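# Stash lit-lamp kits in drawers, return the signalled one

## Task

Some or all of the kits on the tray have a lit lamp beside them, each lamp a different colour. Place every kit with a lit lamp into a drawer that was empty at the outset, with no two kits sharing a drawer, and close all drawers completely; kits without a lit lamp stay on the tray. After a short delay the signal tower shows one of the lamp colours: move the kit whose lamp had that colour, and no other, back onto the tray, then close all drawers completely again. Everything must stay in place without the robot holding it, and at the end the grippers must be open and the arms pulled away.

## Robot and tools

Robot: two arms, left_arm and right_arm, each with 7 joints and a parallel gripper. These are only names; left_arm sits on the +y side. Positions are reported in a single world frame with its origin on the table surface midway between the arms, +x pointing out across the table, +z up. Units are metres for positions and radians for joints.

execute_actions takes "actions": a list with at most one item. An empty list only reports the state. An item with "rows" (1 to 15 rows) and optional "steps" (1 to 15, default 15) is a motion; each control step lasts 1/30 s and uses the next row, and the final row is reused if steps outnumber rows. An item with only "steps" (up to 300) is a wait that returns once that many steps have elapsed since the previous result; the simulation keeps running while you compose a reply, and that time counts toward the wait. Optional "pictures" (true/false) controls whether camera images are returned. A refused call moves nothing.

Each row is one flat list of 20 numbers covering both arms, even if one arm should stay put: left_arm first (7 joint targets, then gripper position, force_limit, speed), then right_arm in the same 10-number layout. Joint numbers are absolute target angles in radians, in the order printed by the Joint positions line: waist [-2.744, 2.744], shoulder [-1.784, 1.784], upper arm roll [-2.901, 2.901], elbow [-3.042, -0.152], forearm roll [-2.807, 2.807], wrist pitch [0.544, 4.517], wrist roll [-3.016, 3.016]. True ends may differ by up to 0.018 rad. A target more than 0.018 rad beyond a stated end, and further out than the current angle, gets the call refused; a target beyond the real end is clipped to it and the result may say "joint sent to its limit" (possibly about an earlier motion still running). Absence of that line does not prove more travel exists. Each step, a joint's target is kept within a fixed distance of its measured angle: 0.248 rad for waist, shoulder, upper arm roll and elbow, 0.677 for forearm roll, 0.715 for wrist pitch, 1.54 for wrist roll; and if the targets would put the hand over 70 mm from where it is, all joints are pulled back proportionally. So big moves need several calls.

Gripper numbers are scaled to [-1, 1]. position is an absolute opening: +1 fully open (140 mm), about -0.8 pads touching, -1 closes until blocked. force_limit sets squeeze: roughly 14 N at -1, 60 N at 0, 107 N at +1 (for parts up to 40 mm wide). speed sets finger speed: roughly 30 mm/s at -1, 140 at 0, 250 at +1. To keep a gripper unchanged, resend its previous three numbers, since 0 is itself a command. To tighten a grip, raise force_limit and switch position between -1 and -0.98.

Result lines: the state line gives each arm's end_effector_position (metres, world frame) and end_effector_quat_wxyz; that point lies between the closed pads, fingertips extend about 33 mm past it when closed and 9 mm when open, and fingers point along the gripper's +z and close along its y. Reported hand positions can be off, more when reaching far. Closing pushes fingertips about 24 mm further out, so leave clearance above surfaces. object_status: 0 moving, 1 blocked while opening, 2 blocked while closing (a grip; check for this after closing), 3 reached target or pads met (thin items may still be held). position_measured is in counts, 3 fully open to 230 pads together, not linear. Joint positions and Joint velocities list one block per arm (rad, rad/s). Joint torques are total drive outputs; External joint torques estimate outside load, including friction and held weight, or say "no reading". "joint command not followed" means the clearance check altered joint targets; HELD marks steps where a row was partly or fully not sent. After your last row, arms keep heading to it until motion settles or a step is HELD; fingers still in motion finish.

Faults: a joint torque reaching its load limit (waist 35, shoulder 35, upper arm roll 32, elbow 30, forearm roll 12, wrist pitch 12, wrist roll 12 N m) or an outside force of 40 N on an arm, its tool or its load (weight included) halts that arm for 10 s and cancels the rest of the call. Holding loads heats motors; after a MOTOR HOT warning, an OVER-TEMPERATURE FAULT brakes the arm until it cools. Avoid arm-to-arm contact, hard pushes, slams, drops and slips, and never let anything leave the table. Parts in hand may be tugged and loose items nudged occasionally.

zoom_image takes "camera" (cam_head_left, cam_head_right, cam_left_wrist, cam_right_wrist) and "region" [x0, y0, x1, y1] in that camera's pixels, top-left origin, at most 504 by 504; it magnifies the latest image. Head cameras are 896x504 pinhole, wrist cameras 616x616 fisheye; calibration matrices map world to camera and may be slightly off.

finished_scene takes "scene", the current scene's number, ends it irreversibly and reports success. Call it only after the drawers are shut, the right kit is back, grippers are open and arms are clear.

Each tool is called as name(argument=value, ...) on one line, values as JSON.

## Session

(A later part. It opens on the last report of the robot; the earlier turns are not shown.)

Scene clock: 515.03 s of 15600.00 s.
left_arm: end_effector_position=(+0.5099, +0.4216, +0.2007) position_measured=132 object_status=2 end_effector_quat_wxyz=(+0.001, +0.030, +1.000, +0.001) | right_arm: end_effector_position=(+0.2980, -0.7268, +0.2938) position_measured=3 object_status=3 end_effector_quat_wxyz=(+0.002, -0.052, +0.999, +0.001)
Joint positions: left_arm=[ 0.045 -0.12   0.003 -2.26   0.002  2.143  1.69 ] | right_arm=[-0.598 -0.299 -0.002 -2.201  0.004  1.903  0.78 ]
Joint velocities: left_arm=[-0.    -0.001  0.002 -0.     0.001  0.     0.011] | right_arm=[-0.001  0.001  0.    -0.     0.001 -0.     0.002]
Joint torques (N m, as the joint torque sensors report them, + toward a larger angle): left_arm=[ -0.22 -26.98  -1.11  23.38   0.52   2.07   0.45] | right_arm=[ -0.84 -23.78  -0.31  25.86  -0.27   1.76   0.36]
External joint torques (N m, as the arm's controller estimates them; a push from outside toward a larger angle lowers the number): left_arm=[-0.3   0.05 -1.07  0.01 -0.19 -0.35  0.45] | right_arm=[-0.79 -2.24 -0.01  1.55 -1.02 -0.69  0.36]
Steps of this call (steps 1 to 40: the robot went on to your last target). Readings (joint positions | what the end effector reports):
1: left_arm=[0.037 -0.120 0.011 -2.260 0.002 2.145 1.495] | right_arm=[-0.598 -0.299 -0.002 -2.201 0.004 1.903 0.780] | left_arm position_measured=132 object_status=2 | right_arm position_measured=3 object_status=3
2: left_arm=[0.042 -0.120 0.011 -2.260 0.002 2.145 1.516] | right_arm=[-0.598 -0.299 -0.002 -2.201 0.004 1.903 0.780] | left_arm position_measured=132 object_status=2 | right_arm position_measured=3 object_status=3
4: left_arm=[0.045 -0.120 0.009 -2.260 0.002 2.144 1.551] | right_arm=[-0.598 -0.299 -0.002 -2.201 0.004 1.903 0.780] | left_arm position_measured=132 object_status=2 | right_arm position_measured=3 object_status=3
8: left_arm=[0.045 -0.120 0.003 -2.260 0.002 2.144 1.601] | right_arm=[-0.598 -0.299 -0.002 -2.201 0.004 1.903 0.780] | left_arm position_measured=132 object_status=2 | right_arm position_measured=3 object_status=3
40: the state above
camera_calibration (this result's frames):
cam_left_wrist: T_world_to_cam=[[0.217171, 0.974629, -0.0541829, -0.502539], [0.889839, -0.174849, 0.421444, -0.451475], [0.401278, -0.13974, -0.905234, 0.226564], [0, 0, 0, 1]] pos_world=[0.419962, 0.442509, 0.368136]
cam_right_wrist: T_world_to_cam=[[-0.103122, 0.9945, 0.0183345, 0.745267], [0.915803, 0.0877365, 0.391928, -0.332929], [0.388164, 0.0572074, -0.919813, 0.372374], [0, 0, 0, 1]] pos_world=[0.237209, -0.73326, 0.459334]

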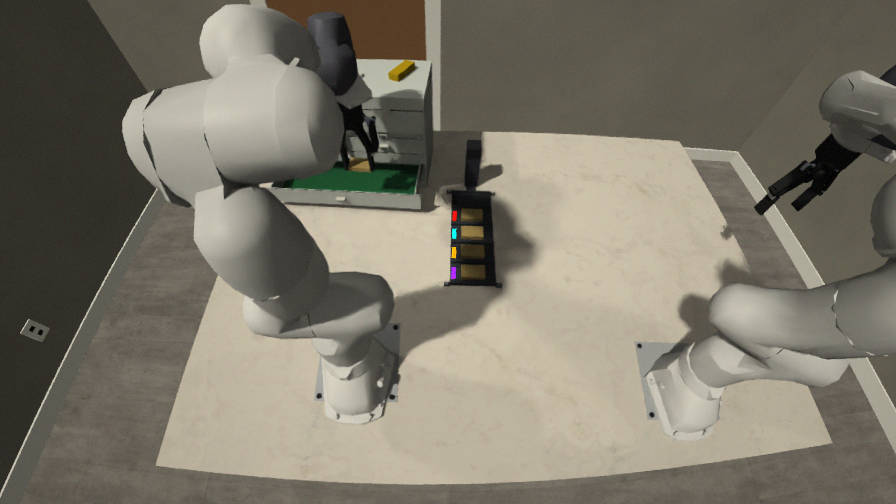

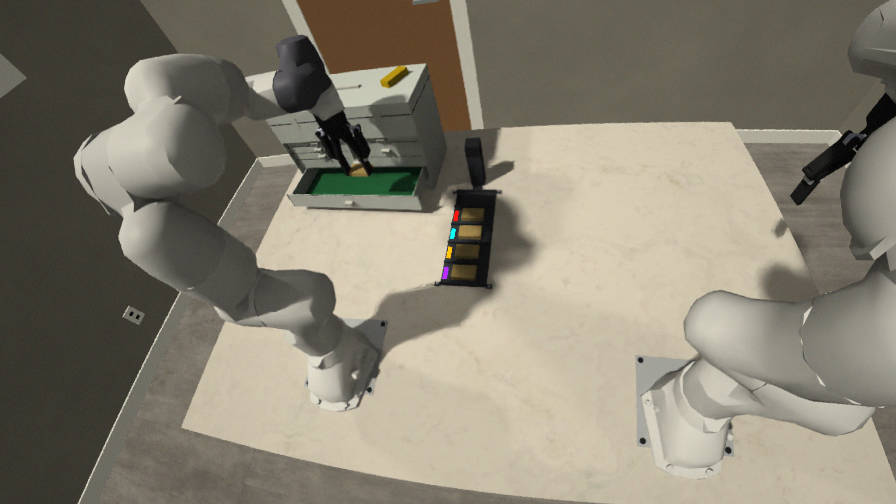

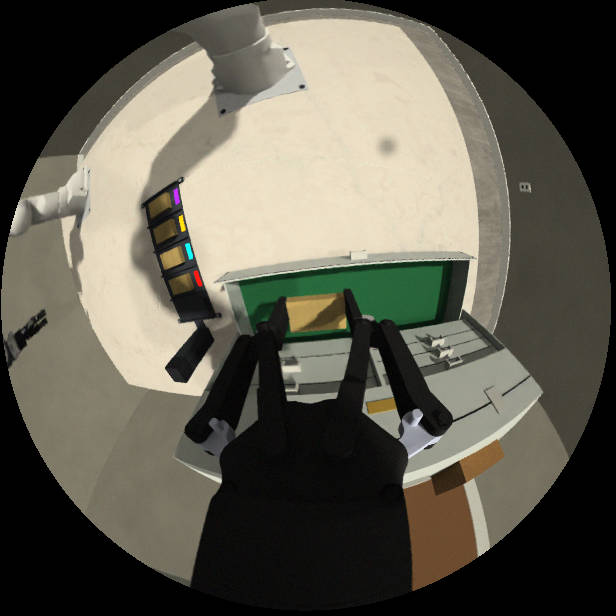

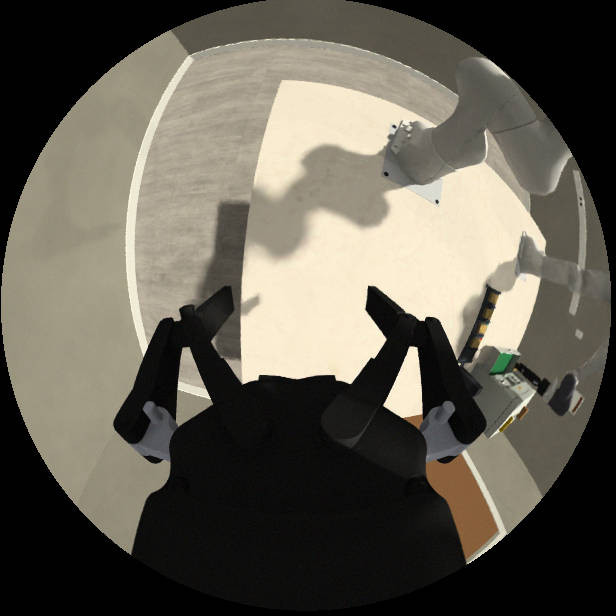

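execute_actions(actions=[{"rows":[[0.045,-0.012,0,-2.401,0,2.51,1.70,-1,-0.2,-0.6,-0.6,-0.3,0,-2.2,0,1.9,0.785,1,0,0]],"steps":15}], pictures=false)

execute_actions(actions=[{"steps":20}], pictures=false)

execute_actions(actions=[{"rows":[[0.045,0.005,0,-2.406,0,2.532,1.70,-1,-0.2,-0.6,-0.6,-0.3,0,-2.2,0,1.9,0.785,1,0,0],[0.045,0.022,0,-2.41,0,2.554,1.70,-1,-0.2,-0.6,-0.6,-0.3,0,-2.2,0,1.9,0.785,1,0,0],[0.045,0.039,0,-2.415,0,2.575,1.70,-1,-0.2,-0.6,-0.6,-0.3,0,-2.2,0,1.9,0.785,1,0,0],[0.045,0.056,0,-2.42,0,2.597,1.70,-1,-0.2,-0.6,-0.6,-0.3,0,-2.2,0,1.9,0.785,1,0,0],[0.045,0.073,0,-2.424,0,2.619,1.70,-1,-0.2,-0.6,-0.6,-0.3,0,-2.2,0,1.9,0.785,1,0,0],[0.045,0.091,0,-2.429,0,2.641,1.70,-1,-0.2,-0.6,-0.6,-0.3,0,-2.2,0,1.9,0.785,1,0,0]],"steps":15}], pictures=false)

execute_actions(actions=[{"steps":25}])

Scene clock: 548.23 s of 15600.00 s.
left_arm: end_effector_position=(+0.5284, +0.4225, +0.1170) position_measured=133 object_status=2 end_effector_quat_wxyz=(+0.047, +0.031, +0.998, +0.005) | right_arm: end_effector_position=(+0.2980, -0.7268, +0.2938) position_measured=3 object_status=3 end_effector_quat_wxyz=(+0.002, -0.052, +0.999, +0.001)
Joint positions: left_arm=[ 0.045 -0.011  0.002 -2.401  0.002  2.485  1.693] | right_arm=[-0.598 -0.299 -0.002 -2.201  0.004  1.903  0.78 ]
Joint velocities: left_arm=[ 0.    -0.001 -0.001  0.001  0.002  0.12  -0.003] | right_arm=[-0.     0.001  0.001 -0.001  0.002 -0.    -0.001]
Joint torques (N m, as the joint torque sensors report them, + toward a larger angle): left_arm=[ -0.99 -29.53  -1.46  20.8    0.36   3.5    0.42] | right_arm=[ -1.08 -23.61  -0.78  25.34  -0.29   1.81   0.34]
External joint torques (N m, as the arm's controller estimates them; a push from outside toward a larger angle lowers the number): left_arm=[-0.97 -0.79 -1.43 -0.5  -0.21  0.9   0.42] | right_arm=[-1.07 -2.01 -0.51  1.04 -1.05 -0.64  0.34]
Steps of this call (steps 1 to 15: the robot went on to your last target; steps 16 to 90: nothing new was sent; then 29.70 s passed at rest; steps 91 to 105: all 15 steps of this action). Readings (joint positions | what the end effector reports):
91: left_arm=[0.045 -0.113 0.002 -2.279 0.002 2.195 1.693] | right_arm=[-0.598 -0.299 -0.002 -2.201 0.004 1.903 0.780] | left_arm position_measured=132 object_status=2 | right_arm position_measured=3 object_status=3
92: left_arm=[0.045 -0.093 0.002 -2.307 0.002 2.249 1.693] | right_arm=[-0.598 -0.299 -0.002 -2.201 0.004 1.903 0.780] | left_arm position_measured=132 object_status=2 | right_arm position_measured=3 object_status=3
94: left_arm=[0.045 -0.044 0.002 -2.361 0.002 2.332 1.693] | right_arm=[-0.598 -0.299 -0.002 -2.201 0.004 1.903 0.780] | left_arm position_measured=132 object_status=2 | right_arm position_measured=3 object_status=3
98: left_arm=[0.045 -0.012 0.002 -2.398 0.002 2.425 1.693] | right_arm=[-0.598 -0.299 -0.002 -2.201 0.004 1.903 0.780] | left_arm position_measured=133 object_status=2 | right_arm position_measured=3 object_status=3
105: the state above

Scene clock: 548.90 s of 15600.00 s.
left_arm: end_effector_position=(+0.5342, +0.4229, +0.1193) position_measured=133 object_status=2 end_effector_quat_wxyz=(+0.057, +0.031, +0.998, +0.006) | right_arm: end_effector_position=(+0.2980, -0.7268, +0.2938) position_measured=3 object_status=3 end_effector_quat_wxyz=(+0.002, -0.052, +0.999, +0.001)
Joint positions: left_arm=[ 0.045 -0.011  0.002 -2.401  0.002  2.504  1.693] | right_arm=[-0.598 -0.299 -0.002 -2.201  0.004  1.903  0.78 ]
Joint velocities: left_arm=[ 0.001 -0.002 -0.001 -0.001  0.001  0.002  0.   ] | right_arm=[ 0.001  0.001  0.001 -0.002 -0.001 -0.     0.001]
Joint torques (N m, as the joint torque sensors report them, + toward a larger angle): left_arm=[  0.05 -29.28  -1.13  20.34   0.32   3.74   0.5 ] | right_arm=[ -1.37 -23.26  -0.51  25.61  -0.25   1.78   0.36]
External joint torques (N m, as the arm's controller estimates them; a push from outside toward a larger angle lowers the number): left_arm=[ 0.03 -0.45 -1.15 -1.07 -0.25  1.07  0.51] | right_arm=[-1.43 -1.62 -0.32  1.27 -1.   -0.67  0.36]
Steps of this call (steps 1 to 20: the robot went on to your last target). Readings (joint positions | what the end effector reports):
1: left_arm=[0.045 -0.011 0.002 -2.401 0.002 2.489 1.693] | right_arm=[-0.598 -0.299 -0.002 -2.201 0.004 1.903 0.780] | left_arm position_measured=133 object_status=2 | right_arm position_measured=3 object_status=3
2: left_arm=[0.045 -0.011 0.002 -2.401 0.002 2.491 1.693] | right_arm=[-0.598 -0.299 -0.002 -2.201 0.004 1.903 0.780] | left_arm position_measured=133 object_status=2 | right_arm position_measured=3 object_status=3
4: left_arm=[0.045 -0.011 0.002 -2.401 0.002 2.496 1.693] | right_arm=[-0.598 -0.299 -0.002 -2.201 0.004 1.903 0.780] | left_arm position_measured=133 object_status=2 | right_arm position_measured=3 object_status=3
8: left_arm=[0.045 -0.011 0.002 -2.401 0.002 2.501 1.693] | right_arm=[-0.598 -0.299 -0.002 -2.201 0.004 1.903 0.780] | left_arm position_measured=133 object_status=2 | right_arm position_measured=3 object_status=3
20: the state above

Scene clock: 549.40 s of 15600.00 s.
left_arm: end_effector_position=(+0.5322, +0.4227, +0.0700) position_measured=133 object_status=2 end_effector_quat_wxyz=(+0.053, +0.032, +0.998, +0.005) | right_arm: end_effector_position=(+0.2980, -0.7268, +0.2938) position_measured=3 object_status=3 end_effector_quat_wxyz=(+0.002, -0.052, +0.999, +0.001)
Joint positions: left_arm=[ 0.045  0.088  0.002 -2.428  0.002  2.624  1.694] | right_arm=[-0.598 -0.299 -0.002 -2.201  0.004  1.903  0.78 ]
Joint velocities: left_arm=[ 0.001  0.016  0.001 -0.    -0.     0.069  0.001] | right_arm=[-0.001 -0.    -0.001  0.001 -0.    -0.    -0.001]
Joint torques (N m, as the joint torque sensors report them, + toward a larger angle): left_arm=[ -0.23 -29.28  -0.8   19.06   0.2    3.48   0.32] | right_arm=[ -1.05 -23.72  -0.25  25.3   -0.24   1.79   0.36]
External joint torques (N m, as the arm's controller estimates them; a push from outside toward a larger angle lowers the number): left_arm=[-0.27  1.56 -0.93 -0.8  -0.28  0.82  0.32] | right_arm=[-0.99 -2.02  0.08  0.91 -0.99 -0.67  0.36]
Steps of this call (steps 1 to 15: all 15 steps of this action). Readings (joint positions | what the end effector reports):
1: left_arm=[0.045 -0.009 0.002 -2.401 0.002 2.508 1.693] | right_arm=[-0.598 -0.299 -0.002 -2.201 0.004 1.903 0.780] | left_arm position_measured=133 object_status=2 | right_arm position_measured=3 object_status=3
2: left_arm=[0.045 -0.003 0.002 -2.401 0.002 2.516 1.693] | right_arm=[-0.598 -0.299 -0.002 -2.201 0.004 1.903 0.780] | left_arm position_measured=133 object_status=2 | right_arm position_measured=3 object_status=3
4: left_arm=[0.045 0.020 0.002 -2.406 0.002 2.538 1.693] | right_arm=[-0.598 -0.299 -0.002 -2.201 0.004 1.903 0.780] | left_arm position_measured=133 object_status=2 | right_arm position_measured=3 object_status=3
8: left_arm=[0.045 0.078 0.002 -2.426 0.002 2.588 1.693] | right_arm=[-0.598 -0.299 -0.002 -2.201 0.004 1.903 0.780] | left_arm position_measured=133 object_status=2 | right_arm position_measured=3 object_status=3
15: the state above

Scene clock: 550.23 s of 15600.00 s.
left_arm: end_effector_position=(+0.5351, +0.4229, +0.0705) position_measured=133 object_status=2 end_effector_quat_wxyz=(+0.058, +0.032, +0.998, +0.006) | right_arm: end_effector_position=(+0.2980, -0.7268, +0.2938) position_measured=3 object_status=3 end_effector_quat_wxyz=(+0.002, -0.052, +0.999, +0.001)
Joint positions: left_arm=[ 0.045  0.09   0.002 -2.429  0.002  2.635  1.694] | right_arm=[-0.598 -0.299 -0.002 -2.201  0.004  1.903  0.78 ]
Joint velocities: left_arm=[ 0.     0.001  0.001  0.     0.001  0.    -0.002] | right_arm=[ 0.     0.     0.001  0.    -0.001 -0.     0.   ]
Joint torques (N m, as the joint torque sensors report them, + toward a larger angle): left_arm=[ -0.23 -30.34  -0.45  19.78   0.3    3.67   0.4 ] | right_arm=[ -1.01 -23.37  -0.3   25.35  -0.25   1.81   0.42]
External joint torques (N m, as the arm's controller estimates them; a push from outside toward a larger angle lowers the number): left_arm=[-0.33  0.22 -0.64  0.   -0.18  0.99  0.4 ] | right_arm=[-1.02 -1.83 -0.06  1.06 -1.   -0.64  0.42]
Steps of this call (steps 1 to 25: the robot went on to your last target). Readings (joint positions | what the end effector reports):
1: left_arm=[0.045 0.089 0.002 -2.428 0.002 2.626 1.694] | right_arm=[-0.598 -0.299 -0.002 -2.201 0.004 1.903 0.780] | left_arm position_measured=133 object_status=2 | right_arm position_measured=3 object_status=3
2: left_arm=[0.045 0.089 0.002 -2.428 0.002 2.628 1.694] | right_arm=[-0.598 -0.299 -0.002 -2.201 0.004 1.903 0.780] | left_arm position_measured=133 object_status=2 | right_arm position_measured=3 object_status=3
4: left_arm=[0.045 0.089 0.002 -2.428 0.002 2.630 1.694] | right_arm=[-0.598 -0.299 -0.002 -2.201 0.004 1.903 0.780] | left_arm position_measured=133 object_status=2 | right_arm position_measured=3 object_status=3
8: left_arm=[0.045 0.090 0.002 -2.428 0.002 2.633 1.694] | right_arm=[-0.598 -0.299 -0.002 -2.201 0.004 1.903 0.780] | left_arm position_measured=133 object_status=2 | right_arm position_measured=3 object_status=3
25: the state above
camera_calibration (this result's frames):
cam_left_wrist: T_world_to_cam=[[0.22541, 0.974017, -0.0219276, -0.522741], [0.835544, -0.181691, 0.518512, -0.393729], [0.501055, -0.135199, -0.854789, 0.0399306], [0, 0, 0, 1]] pos_world=[0.426802, 0.44302, 0.226823]
cam_right_wrist: T_world_to_cam=[[-0.103121, 0.9945, 0.0183338, 0.745267], [0.915803, 0.087736, 0.391928, -0.332929], [0.388163, 0.0572064, -0.919813, 0.372374], [0, 0, 0, 1]] pos_world=[0.237208, -0.73326, 0.459335]

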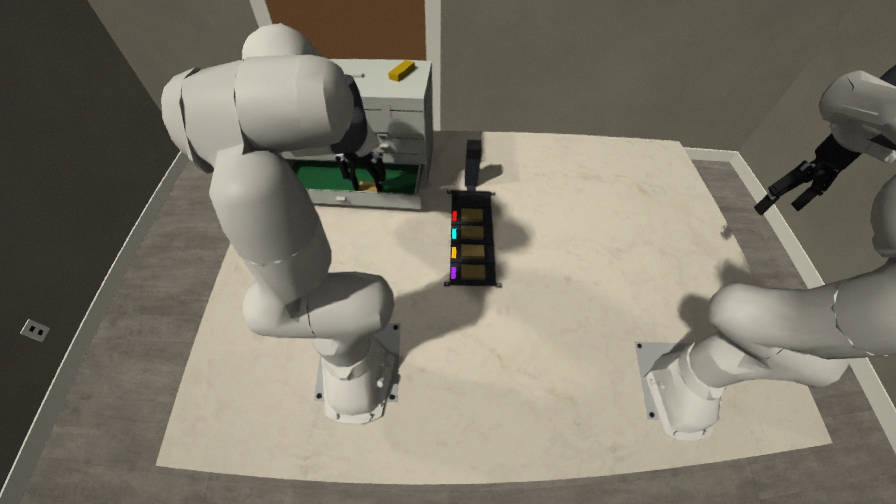

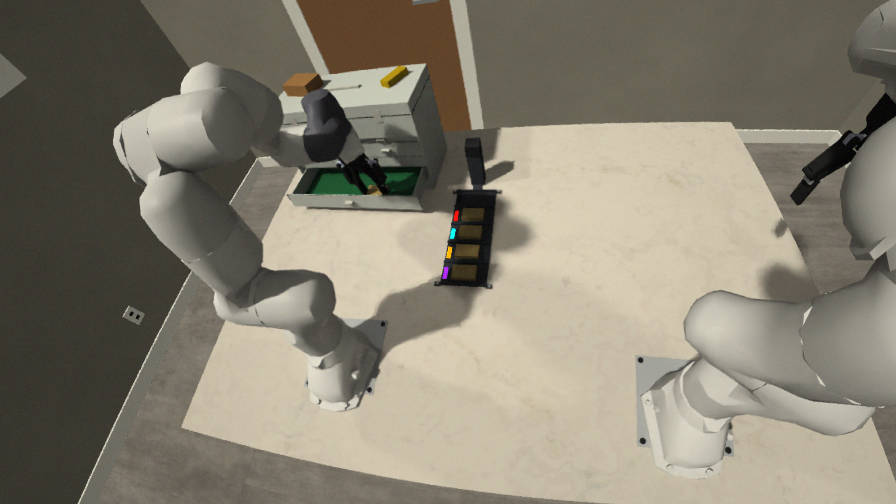

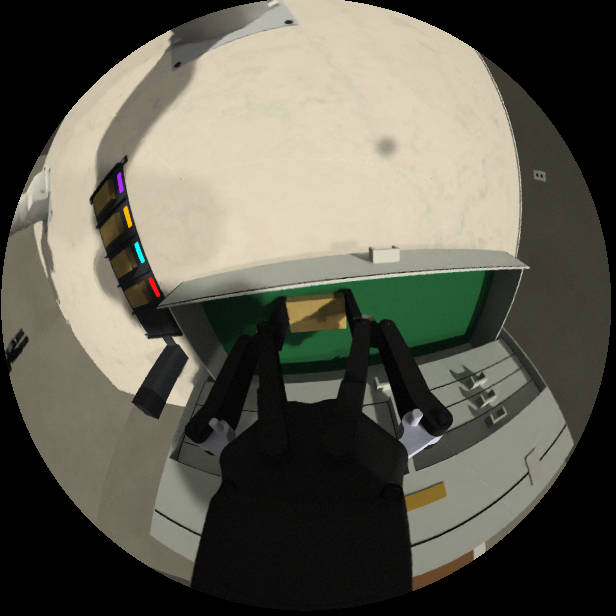

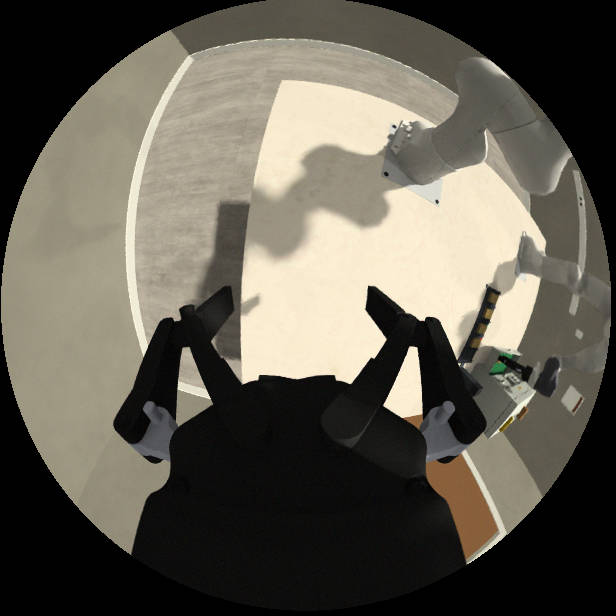

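Lower by ~8mm and check contact.

execute_actions(actions=[{"rows":[[0.045,0.099,0,-2.431,0,2.651,1.70,-1,-0.2,-0.6,-0.6,-0.3,0,-2.2,0,1.9,0.785,1,0,0],[0.045,0.099,0,-2.431,0,2.651,1.70,-1,-0.2,-0.6,-0.6,-0.3,0,-2.2,0,1.9,0.785,1,0,0],[0.045,0.099,0,-2.431,0,2.651,1.70,-1,-0.2,-0.6,-0.6,-0.3,0,-2.2,0,1.9,0.785,1,0,0],[0.045,0.108,0,-2.433,0,2.662,1.70,-1,-0.2,-0.6,-0.6,-0.3,0,-2.2,0,1.9,0.785,1,0,0]],"steps":15}], pictures=false)

execute_actions(actions=[{"steps":15}], pictures=false)

Scene clock: 559.73 s of 15600.00 s.
left_arm: end_effector_position=(+0.5390, +0.4231, +0.0684) position_measured=133 object_status=2 end_effector_quat_wxyz=(+0.064, +0.032, +0.997, +0.006) | right_arm: end_effector_position=(+0.2980, -0.7268, +0.2938) position_measured=3 object_status=3 end_effector_quat_wxyz=(+0.002, -0.052, +0.999, +0.001)
Joint positions: left_arm=[ 0.045  0.099  0.002 -2.429  0.002  2.656  1.694] | right_arm=[-0.598 -0.299 -0.002 -2.201  0.004  1.903  0.78 ]
Joint velocities: left_arm=[ 0.002  0.003 -0.    -0.001  0.     0.009 -0.   ] | right_arm=[ 0.002  0.001 -0.001 -0.    -0.     0.     0.001]
Joint torques (N m, as the joint torque sensors report them, + toward a larger angle): left_arm=[ -0.39 -24.46  -1.16  16.89   0.32   3.35   0.39] | right_arm=[ -1.05 -23.67  -0.21  25.    -0.21   1.8    0.35]
External joint torques (N m, as the arm's controller estimates them; a push from outside toward a larger angle lowers the number): left_arm=[-0.59  6.33 -1.46 -2.76 -0.14  0.66  0.39] | right_arm=[-0.98 -2.08  0.13  0.66 -0.95 -0.65  0.35]
Steps of this call (steps 1 to 15: the robot went on to your last target; steps 16 to 90: nothing new was sent; then 6.00 s passed at rest; steps 91 to 105: all 15 steps of this action). Readings (joint positions | what the end effector reports):
91: left_arm=[0.045 0.091 0.002 -2.429 0.002 2.637 1.694] | right_arm=[-0.598 -0.299 -0.002 -2.201 0.004 1.903 0.780] | left_arm position_measured=133 object_status=2 | right_arm position_measured=3 object_status=3
92: left_arm=[0.045 0.093 0.002 -2.429 0.002 2.639 1.694] | right_arm=[-0.598 -0.299 -0.002 -2.201 0.004 1.903 0.780] | left_arm position_measured=133 object_status=2 | right_arm position_measured=3 object_status=3
94: left_arm=[0.045 0.096 0.002 -2.429 0.002 2.644 1.694] | right_arm=[-0.598 -0.299 -0.002 -2.201 0.004 1.903 0.780] | left_arm position_measured=133 object_status=2 | right_arm position_measured=3 object_status=3
98: left_arm=[0.045 0.098 0.002 -2.429 0.002 2.651 1.694] | right_arm=[-0.598 -0.299 -0.002 -2.201 0.004 1.903 0.780] | left_arm position_measured=133 object_status=2 | right_arm position_measured=3 object_status=3
105: the state above

Scene clock: 560.23 s of 15600.00 s.
left_arm: end_effector_position=(+0.5393, +0.4231, +0.0684) position_measured=133 object_status=2 end_effector_quat_wxyz=(+0.065, +0.032, +0.997, +0.007) | right_arm: end_effector_position=(+0.2980, -0.7268, +0.2938) position_measured=3 object_status=3 end_effector_quat_wxyz=(+0.002, -0.052, +0.999, +0.001)
Joint positions: left_arm=[ 0.045  0.099  0.002 -2.429  0.002  2.658  1.694] | right_arm=[-0.598 -0.299 -0.002 -2.201  0.004  1.903  0.78 ]
Joint velocities: left_arm=[ 0.    -0.001 -0.001 -0.    -0.002  0.002  0.001] | right_arm=[-0.     0.     0.001 -0.001  0.     0.     0.   ]
Joint torques (N m, as the joint torque sensors report them, + toward a larger angle): left_arm=[  0.07 -24.73  -1.38  16.48   0.28   3.44   0.3 ] | right_arm=[ -0.8  -23.75  -0.53  25.54  -0.18   1.83   0.34]
External joint torques (N m, as the arm's controller estimates them; a push from outside toward a larger angle lowers the number): left_arm=[ 0.1   6.16 -1.45 -3.22 -0.2   0.73  0.31] | right_arm=[-0.87 -2.17 -0.37  1.26 -0.94 -0.61  0.34]
Steps of this call (steps 1 to 15: the robot went on to your last target). Readings (joint positions | what the end effector reports):
1: left_arm=[0.045 0.099 0.002 -2.429 0.002 2.656 1.694] | right_arm=[-0.598 -0.299 -0.002 -2.201 0.004 1.903 0.780] | left_arm position_measured=133 object_status=2 | right_arm position_measured=3 object_status=3
2: left_arm=[0.045 0.099 0.002 -2.429 0.002 2.657 1.694] | right_arm=[-0.598 -0.299 -0.002 -2.201 0.004 1.903 0.780] | left_arm position_measured=133 object_status=2 | right_arm position_measured=3 object_status=3
4: left_arm=[0.045 0.099 0.002 -2.429 0.002 2.657 1.694] | right_arm=[-0.598 -0.299 -0.002 -2.201 0.004 1.903 0.780] | left_arm position_measured=133 object_status=2 | right_arm position_measured=3 object_status=3
8: left_arm=[0.045 0.099 0.002 -2.429 0.002 2.657 1.694] | right_arm=[-0.598 -0.299 -0.002 -2.201 0.004 1.903 0.780] | left_arm position_measured=133 object_status=2 | right_arm position_measured=3 object_status=3
15: the state above
All arms were judged still, so your last target was given up. Only a new action makes them travel on or press farther. Fingers that are still opening or closing keep moving.

execute_actions(actions=[{"rows":[[0.045,0.091,0,-2.429,0,2.645,1.70,0.4,-0.2,0,-0.6,-0.3,0,-2.2,0,1.9,0.785,1,0,0]],"steps":12}], pictures=false)

execute_actions(actions=[{"rows":[[0.045,0.04,0,-2.415,0,2.575,1.70,0.4,-0.2,0,-0.6,-0.3,0,-2.2,0,1.9,0.785,1,0,0],[0.045,0.04,0,-2.415,0,2.575,1.70,0.4,-0.2,0,-0.6,-0.3,0,-2.2,0,1.9,0.785,1,0,0],[0.045,0.04,0,-2.415,0,2.575,1.70,0.4,-0.2,0,-0.6,-0.3,0,-2.2,0,1.9,0.785,1,0,0],[0.045,-0.05,0,-2.39,0,2.46,1.70,0.4,-0.2,0,-0.6,-0.3,0,-2.2,0,1.9,0.785,1,0,0]],"steps":15}], pictures=false)

execute_actions(actions=[{"rows":[[0.045,-0.496,0,-2.889,0,2.764,1.6,-1,-0.2,0,-0.6,-0.3,0,-2.2,0,1.9,0.785,1,0,0]],"steps":15}], pictures=false)

execute_actions(actions=[{"steps":20}], pictures=false)

execute_actions(actions=[{"rows":[[0.045,-0.2565,0,-2.922,0,3.037,1.6,-1,-0.2,0,-0.6,-0.3,0,-2.2,0,1.9,0.785,1,0,0]],"steps":15}], pictures=false)

execute_actions(actions=[{"steps":20}])

Scene clock: 600.07 s of 15600.00 s.
left_arm: end_effector_position=(+0.5386, +0.4230, +0.0707) position_measured=78 object_status=0 end_effector_quat_wxyz=(+0.064, +0.032, +0.997, +0.006) | right_arm: end_effector_position=(+0.2980, -0.7268, +0.2938) position_measured=3 object_status=3 end_effector_quat_wxyz=(+0.002, -0.052, +0.999, +0.001)
Joint positions: left_arm=[ 0.045  0.093  0.002 -2.429  0.002  2.65   1.694] | right_arm=[-0.598 -0.299 -0.002 -2.201  0.004  1.903  0.78 ]
Joint velocities: left_arm=[-0.001  0.     0.    -0.001  0.001 -0.005 -0.   ] | right_arm=[ 0.001  0.001 -0.     0.002 -0.    -0.    -0.001]
Joint torques (N m, as the joint torque sensors report them, + toward a larger angle): left_arm=[ -0.77 -32.37  -0.96  19.48   0.31   2.13   0.42] | right_arm=[ -0.53 -23.47  -0.63  25.33  -0.21   1.8    0.37]
External joint torques (N m, as the arm's controller estimates them; a push from outside toward a larger angle lowers the number): left_arm=[-0.7  -1.76 -0.98 -0.21 -0.17 -0.56  0.43] | right_arm=[-0.56 -1.81 -0.41  0.94 -0.97 -0.66  0.37]
Steps of this call (steps 1 to 90: nothing new was sent; then 36.43 s passed at rest; steps 91 to 102: all 12 steps of this action). Readings (joint positions | what the end effector reports):
91: left_arm=[0.045 0.098 0.002 -2.429 0.002 2.656 1.694] | right_arm=[-0.598 -0.299 -0.002 -2.201 0.004 1.903 0.780] | left_arm position_measured=133 object_status=0 | right_arm position_measured=3 object_status=3
92: left_arm=[0.045 0.096 0.002 -2.429 0.002 2.655 1.694] | right_arm=[-0.598 -0.299 -0.002 -2.201 0.004 1.903 0.780] | left_arm position_measured=131 object_status=0 | right_arm position_measured=3 object_status=3
94: left_arm=[0.045 0.094 0.002 -2.429 0.002 2.653 1.694] | right_arm=[-0.598 -0.299 -0.002 -2.201 0.004 1.903 0.780] | left_arm position_measured=111 object_status=0 | right_arm position_measured=3 object_status=3
98: left_arm=[0.045 0.093 0.002 -2.429 0.002 2.651 1.694] | right_arm=[-0.598 -0.299 -0.002 -2.201 0.004 1.903 0.780] | left_arm position_measured=81 object_status=0 | right_arm position_measured=3 object_status=3
102: the state above

Scene clock: 600.57 s of 15600.00 s.
left_arm: end_effector_position=(+0.5414, +0.4232, +0.1434) position_measured=78 object_status=3 end_effector_quat_wxyz=(+0.071, +0.032, +0.997, +0.007) | right_arm: end_effector_position=(+0.2980, -0.7268, +0.2938) position_measured=3 object_status=3 end_effector_quat_wxyz=(+0.002, -0.052, +0.999, +0.001)
Joint positions: left_arm=[ 0.045 -0.052  0.002 -2.388  0.002  2.48   1.694] | right_arm=[-0.598 -0.299 -0.002 -2.201  0.004  1.903  0.78 ]
Joint velocities: left_arm=[ 0.001 -0.001  0.    -0.008  0.001 -0.095 -0.   ] | right_arm=[ 0.001 -0.001  0.001  0.    -0.001 -0.     0.001]
Joint torques (N m, as the joint torque sensors report them, + toward a larger angle): left_arm=[ -0.04 -26.77  -1.29  20.94   0.4    2.21   0.5 ] | right_arm=[ -0.95 -23.46  -0.38  25.31  -0.24   1.77   0.39]
External joint torques (N m, as the arm's controller estimates them; a push from outside toward a larger angle lowers the number): left_arm=[-0.04  1.66 -1.24 -1.46 -0.2  -0.61  0.5 ] | right_arm=[-1.02 -1.75 -0.21  0.92 -0.99 -0.69  0.39]
Steps of this call (steps 1 to 15: all 15 steps of this action). Readings (joint positions | what the end effector reports):
1: left_arm=[0.045 0.086 0.002 -2.429 0.002 2.637 1.694] | right_arm=[-0.598 -0.299 -0.002 -2.201 0.004 1.903 0.780] | left_arm position_measured=78 object_status=0 | right_arm position_measured=3 object_status=3
2: left_arm=[0.045 0.073 0.002 -2.427 0.002 2.625 1.694] | right_arm=[-0.598 -0.299 -0.002 -2.201 0.004 1.903 0.780] | left_arm position_measured=78 object_status=0 | right_arm position_measured=3 object_status=3
4: left_arm=[0.045 0.040 0.002 -2.420 0.002 2.589 1.694] | right_arm=[-0.598 -0.299 -0.002 -2.201 0.004 1.903 0.780] | left_arm position_measured=78 object_status=3 | right_arm position_measured=3 object_status=3
8: left_arm=[0.045 -0.041 0.002 -2.390 0.002 2.523 1.694] | right_arm=[-0.598 -0.299 -0.002 -2.201 0.004 1.903 0.780] | left_arm position_measured=78 object_status=3 | right_arm position_measured=3 object_status=3
15: the state above

Scene clock: 601.07 s of 15600.00 s.
left_arm: end_effector_position=(+0.4461, +0.4167, +0.1562) position_measured=183 object_status=0 end_effector_quat_wxyz=(+0.174, -0.003, +0.985, +0.010) | right_arm: end_effector_position=(+0.2980, -0.7268, +0.2938) position_measured=3 object_status=3 end_effector_quat_wxyz=(+0.002, -0.052, +0.999, +0.001)
Joint positions: left_arm=[ 0.045 -0.493  0.001 -2.886  0.002  2.745  1.624] | right_arm=[-0.598 -0.299 -0.002 -2.201  0.004  1.903  0.78 ]
Joint velocities: left_arm=[ 0.    -0.015  0.001 -0.013 -0.     0.093 -0.057] | right_arm=[-0.001 -0.001  0.001 -0.     0.002  0.001 -0.   ]
Joint torques (N m, as the joint torque sensors report them, + toward a larger angle): left_arm=[ -0.41 -14.12  -0.15  19.66   0.27   3.88  -0.28] | right_arm=[ -0.84 -23.33  -0.55  25.15  -0.23   1.8    0.33]
External joint torques (N m, as the arm's controller estimates them; a push from outside toward a larger angle lowers the number): left_arm=[-0.42 -2.05  0.29 -2.09 -0.3   0.81 -0.27] | right_arm=[-0.92 -1.59 -0.38  0.74 -0.99 -0.66  0.33]
Steps of this call (steps 1 to 15: all 15 steps of this action). Readings (joint positions | what the end effector reports):
1: left_arm=[0.045 -0.096 0.002 -2.451 0.002 2.529 1.686] | right_arm=[-0.598 -0.299 -0.002 -2.201 0.004 1.903 0.780] | left_arm position_measured=78 object_status=0 | right_arm position_measured=3 object_status=3
2: left_arm=[0.045 -0.172 0.001 -2.535 0.002 2.569 1.677] | right_arm=[-0.598 -0.299 -0.002 -2.201 0.004 1.903 0.780] | left_arm position_measured=85 object_status=0 | right_arm position_measured=3 object_status=3
4: left_arm=[0.045 -0.333 0.001 -2.691 0.002 2.633 1.664] | right_arm=[-0.598 -0.299 -0.002 -2.201 0.004 1.903 0.780] | left_arm position_measured=100 object_status=0 | right_arm position_measured=3 object_status=3
8: left_arm=[0.045 -0.473 0.001 -2.853 0.002 2.701 1.643] | right_arm=[-0.598 -0.299 -0.002 -2.201 0.004 1.903 0.780] | left_arm position_measured=130 object_status=0 | right_arm position_measured=3 object_status=3
15: the state above

Scene clock: 601.73 s of 15600.00 s.
left_arm: end_effector_position=(+0.4498, +0.4170, +0.1591) position_measured=232 object_status=3 end_effector_quat_wxyz=(+0.182, -0.010, +0.983, +0.009) | right_arm: end_effector_position=(+0.2980, -0.7268, +0.2938) position_measured=3 object_status=3 end_effector_quat_wxyz=(+0.002, -0.052, +0.999, +0.001)
Joint positions: left_arm=[ 0.045 -0.494  0.001 -2.887  0.002  2.76   1.609] | right_arm=[-0.598 -0.299 -0.002 -2.201  0.004  1.903  0.78 ]
Joint velocities: left_arm=[ 0.     0.     0.    -0.001 -0.001  0.002 -0.006] | right_arm=[-0.     0.001 -0.001 -0.001 -0.     0.     0.002]
Joint torques (N m, as the joint torque sensors report them, + toward a larger angle): left_arm=[ -0.55 -13.65  -0.96  19.98   0.32   4.    -0.17] | right_arm=[ -1.29 -23.81  -0.59  25.64  -0.25   1.8    0.36]
External joint torques (N m, as the arm's controller estimates them; a push from outside toward a larger angle lowers the number): left_arm=[-0.55 -1.35 -0.51 -1.8  -0.24  0.88 -0.16] | right_arm=[-1.22 -2.3  -0.27  1.38 -1.   -0.64  0.36]
Steps of this call (steps 1 to 20: the robot went on to your last target). Readings (joint positions | what the end effector reports):
1: left_arm=[0.045 -0.493 0.001 -2.887 0.002 2.747 1.622] | right_arm=[-0.598 -0.299 -0.002 -2.201 0.004 1.903 0.780] | left_arm position_measured=191 object_status=0 | right_arm position_measured=3 object_status=3
2: left_arm=[0.045 -0.494 0.001 -2.887 0.002 2.750 1.620] | right_arm=[-0.598 -0.299 -0.002 -2.201 0.004 1.903 0.780] | left_arm position_measured=198 object_status=0 | right_arm position_measured=3 object_status=3
4: left_arm=[0.045 -0.494 0.001 -2.887 0.002 2.753 1.618] | right_arm=[-0.598 -0.299 -0.002 -2.201 0.004 1.903 0.780] | left_arm position_measured=214 object_status=0 | right_arm position_measured=3 object_status=3
8: left_arm=[0.045 -0.494 0.001 -2.887 0.002 2.757 1.614] | right_arm=[-0.598 -0.299 -0.002 -2.201 0.004 1.903 0.780] | left_arm position_measured=232 object_status=0 | right_arm position_measured=3 object_status=3
20: the state above

Scene clock: 602.23 s of 15600.00 s.
left_arm: end_effector_position=(+0.4505, +0.4170, +0.0880) position_measured=232 object_status=3 end_effector_quat_wxyz=(+0.176, -0.011, +0.984, +0.009) | right_arm: end_effector_position=(+0.2980, -0.7268, +0.2938) position_measured=3 object_status=3 end_effector_quat_wxyz=(+0.002, -0.052, +0.999, +0.001)
Joint positions: left_arm=[ 0.045 -0.259  0.001 -2.923  0.001  3.018  1.607] | right_arm=[-0.598 -0.299 -0.002 -2.201  0.004  1.903  0.78 ]
Joint velocities: left_arm=[-0.    -0.     0.    -0.001 -0.001  0.09  -0.002] | right_arm=[-0.001 -0.    -0.001 -0.001  0.001 -0.    -0.001]
Joint torques (N m, as the joint torque sensors report them, + toward a larger angle): left_arm=[ -0.47 -15.51  -1.61  18.07   0.24   3.85  -0.28] | right_arm=[ -0.62 -23.39  -0.31  24.97  -0.25   1.77   0.37]
External joint torques (N m, as the arm's controller estimates them; a push from outside toward a larger angle lowers the number): left_arm=[-0.5   1.04 -1.39  0.31 -0.13  0.82 -0.27] | right_arm=[-0.53 -1.8   0.04  0.63 -1.   -0.68  0.37]
Steps of this call (steps 1 to 15: all 15 steps of this action). Readings (joint positions | what the end effector reports):
1: left_arm=[0.045 -0.452 0.001 -2.885 0.001 2.810 1.608] | right_arm=[-0.598 -0.299 -0.002 -2.201 0.004 1.903 0.780] | left_arm position_measured=232 object_status=3 | right_arm position_measured=3 object_status=3
2: left_arm=[0.045 -0.389 0.001 -2.889 0.001 2.854 1.608] | right_arm=[-0.598 -0.299 -0.002 -2.201 0.004 1.903 0.780] | left_arm position_measured=232 object_status=3 | right_arm position_measured=3 object_status=3
4: left_arm=[0.045 -0.304 0.001 -2.912 0.001 2.909 1.608] | right_arm=[-0.598 -0.299 -0.002 -2.201 0.004 1.903 0.780] | left_arm position_measured=232 object_status=3 | right_arm position_measured=3 object_status=3
8: left_arm=[0.045 -0.260 0.001 -2.925 0.001 2.973 1.608] | right_arm=[-0.598 -0.299 -0.002 -2.201 0.004 1.903 0.780] | left_arm position_measured=232 object_status=3 | right_arm position_measured=3 object_status=3
15: the state above

Scene clock: 602.90 s of 15600.00 s.
left_arm: end_effector_position=(+0.4543, +0.4172, +0.0907) position_measured=232 object_status=3 end_effector_quat_wxyz=(+0.183, -0.011, +0.983, +0.009) | right_arm: end_effector_position=(+0.2980, -0.7268, +0.2938) position_measured=3 object_status=3 end_effector_quat_wxyz=(+0.002, -0.052, +0.999, +0.001)
Joint positions: left_arm=[ 0.045 -0.259  0.001 -2.923  0.001  3.033  1.607] | right_arm=[-0.598 -0.299 -0.002 -2.201  0.004  1.903  0.78 ]
Joint velocities: left_arm=[ 0.001 -0.002  0.001 -0.001 -0.     0.002 -0.   ] | right_arm=[0.001 0.    0.001 0.    0.001 0.001 0.002]
Joint torques (N m, as the joint torque sensors report them, + toward a larger angle): left_arm=[ -0.68 -16.19  -0.8   18.62   0.29   3.91  -0.32] | right_arm=[ -0.95 -23.57  -0.45  25.06  -0.28   1.78   0.38]
External joint torques (N m, as the arm's controller estimates them; a push from outside toward a larger angle lowers the number): left_arm=[-0.74  0.62 -0.61  0.59 -0.08  0.77 -0.31] | right_arm=[-0.91 -1.89 -0.16  0.69 -1.04 -0.68  0.38]
Steps of this call (steps 1 to 20: the robot went on to your last target). Readings (joint positions | what the end effector reports):
1: left_arm=[0.045 -0.259 0.001 -2.923 0.001 3.021 1.607] | right_arm=[-0.598 -0.299 -0.002 -2.201 0.004 1.903 0.780] | left_arm position_measured=232 object_status=3 | right_arm position_measured=3 object_status=3
2: left_arm=[0.045 -0.259 0.001 -2.923 0.001 3.023 1.607] | right_arm=[-0.598 -0.299 -0.002 -2.201 0.004 1.903 0.780] | left_arm position_measured=232 object_status=3 | right_arm position_measured=3 object_status=3
4: left_arm=[0.045 -0.259 0.001 -2.923 0.001 3.026 1.607] | right_arm=[-0.598 -0.299 -0.002 -2.201 0.004 1.903 0.780] | left_arm position_measured=232 object_status=3 | right_arm position_measured=3 object_status=3
8: left_arm=[0.045 -0.259 0.001 -2.923 0.001 3.030 1.607] | right_arm=[-0.598 -0.299 -0.002 -2.201 0.004 1.903 0.780] | left_arm position_measured=232 object_status=3 | right_arm position_measured=3 object_status=3
20: the state above
camera_calibration (this result's frames):
cam_left_wrist: T_world_to_cam=[[0.143472, 0.989491, 0.0179774, -0.471388], [0.692011, -0.113291, 0.712942, -0.31868], [0.707486, -0.0898465, -0.700993, -0.0297209], [0, 0, 0, 1]] pos_world=[0.309188, 0.42766, 0.214841]
cam_right_wrist: T_world_to_cam=[[-0.10312, 0.9945, 0.0183278, 0.745269], [0.915802, 0.0877368, 0.391929, -0.33293], [0.388165, 0.0572003, -0.919813, 0.372372], [0, 0, 0, 1]] pos_world=[0.237208, -0.73326, 0.459339]

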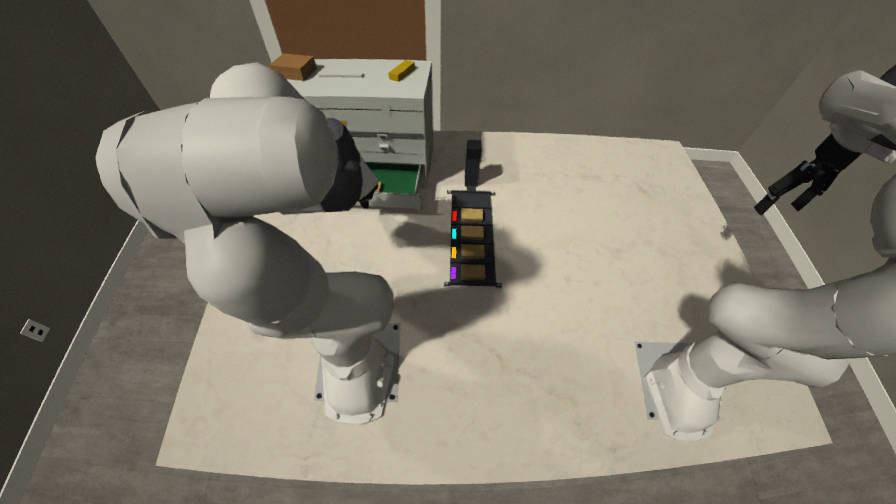

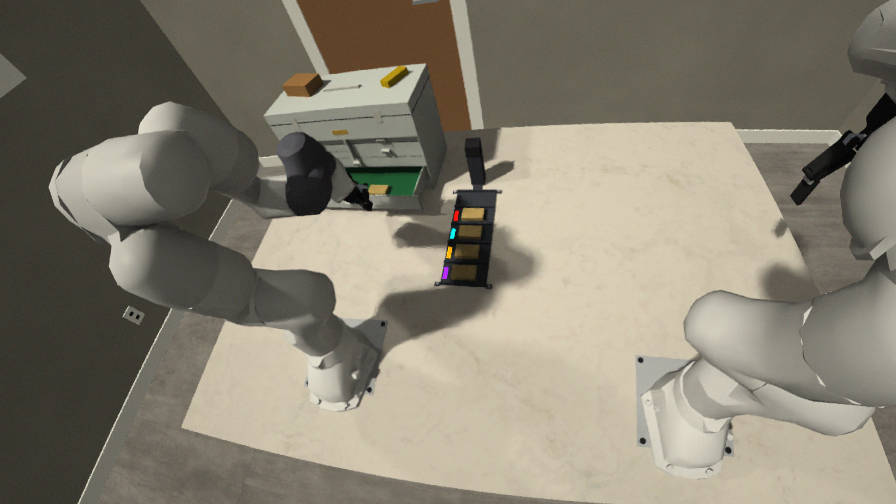

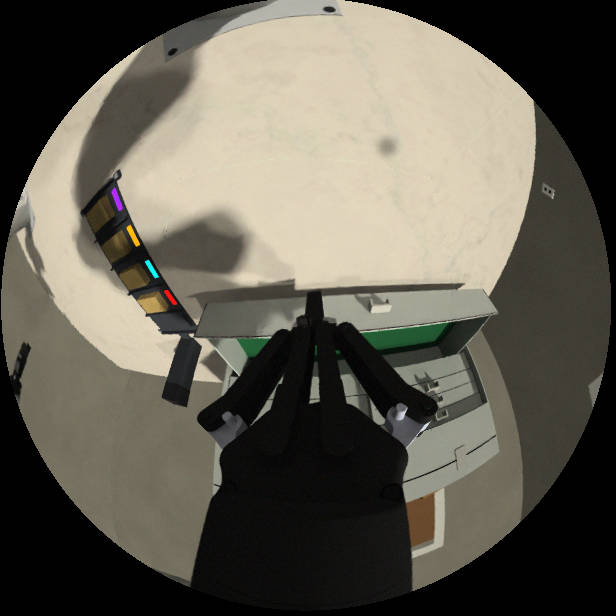

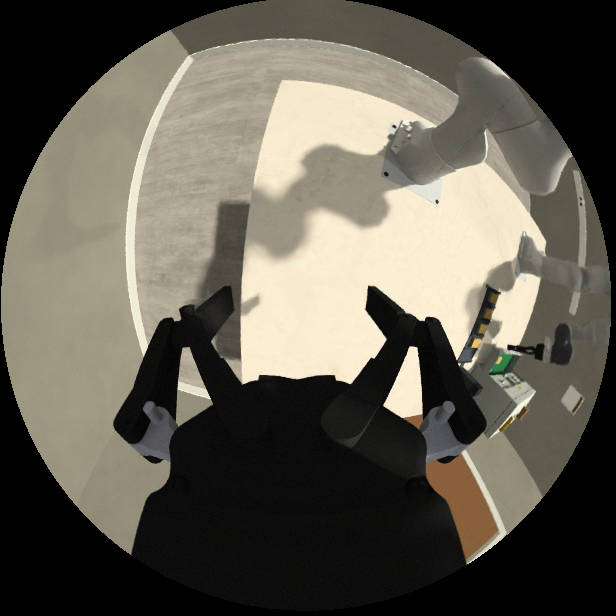

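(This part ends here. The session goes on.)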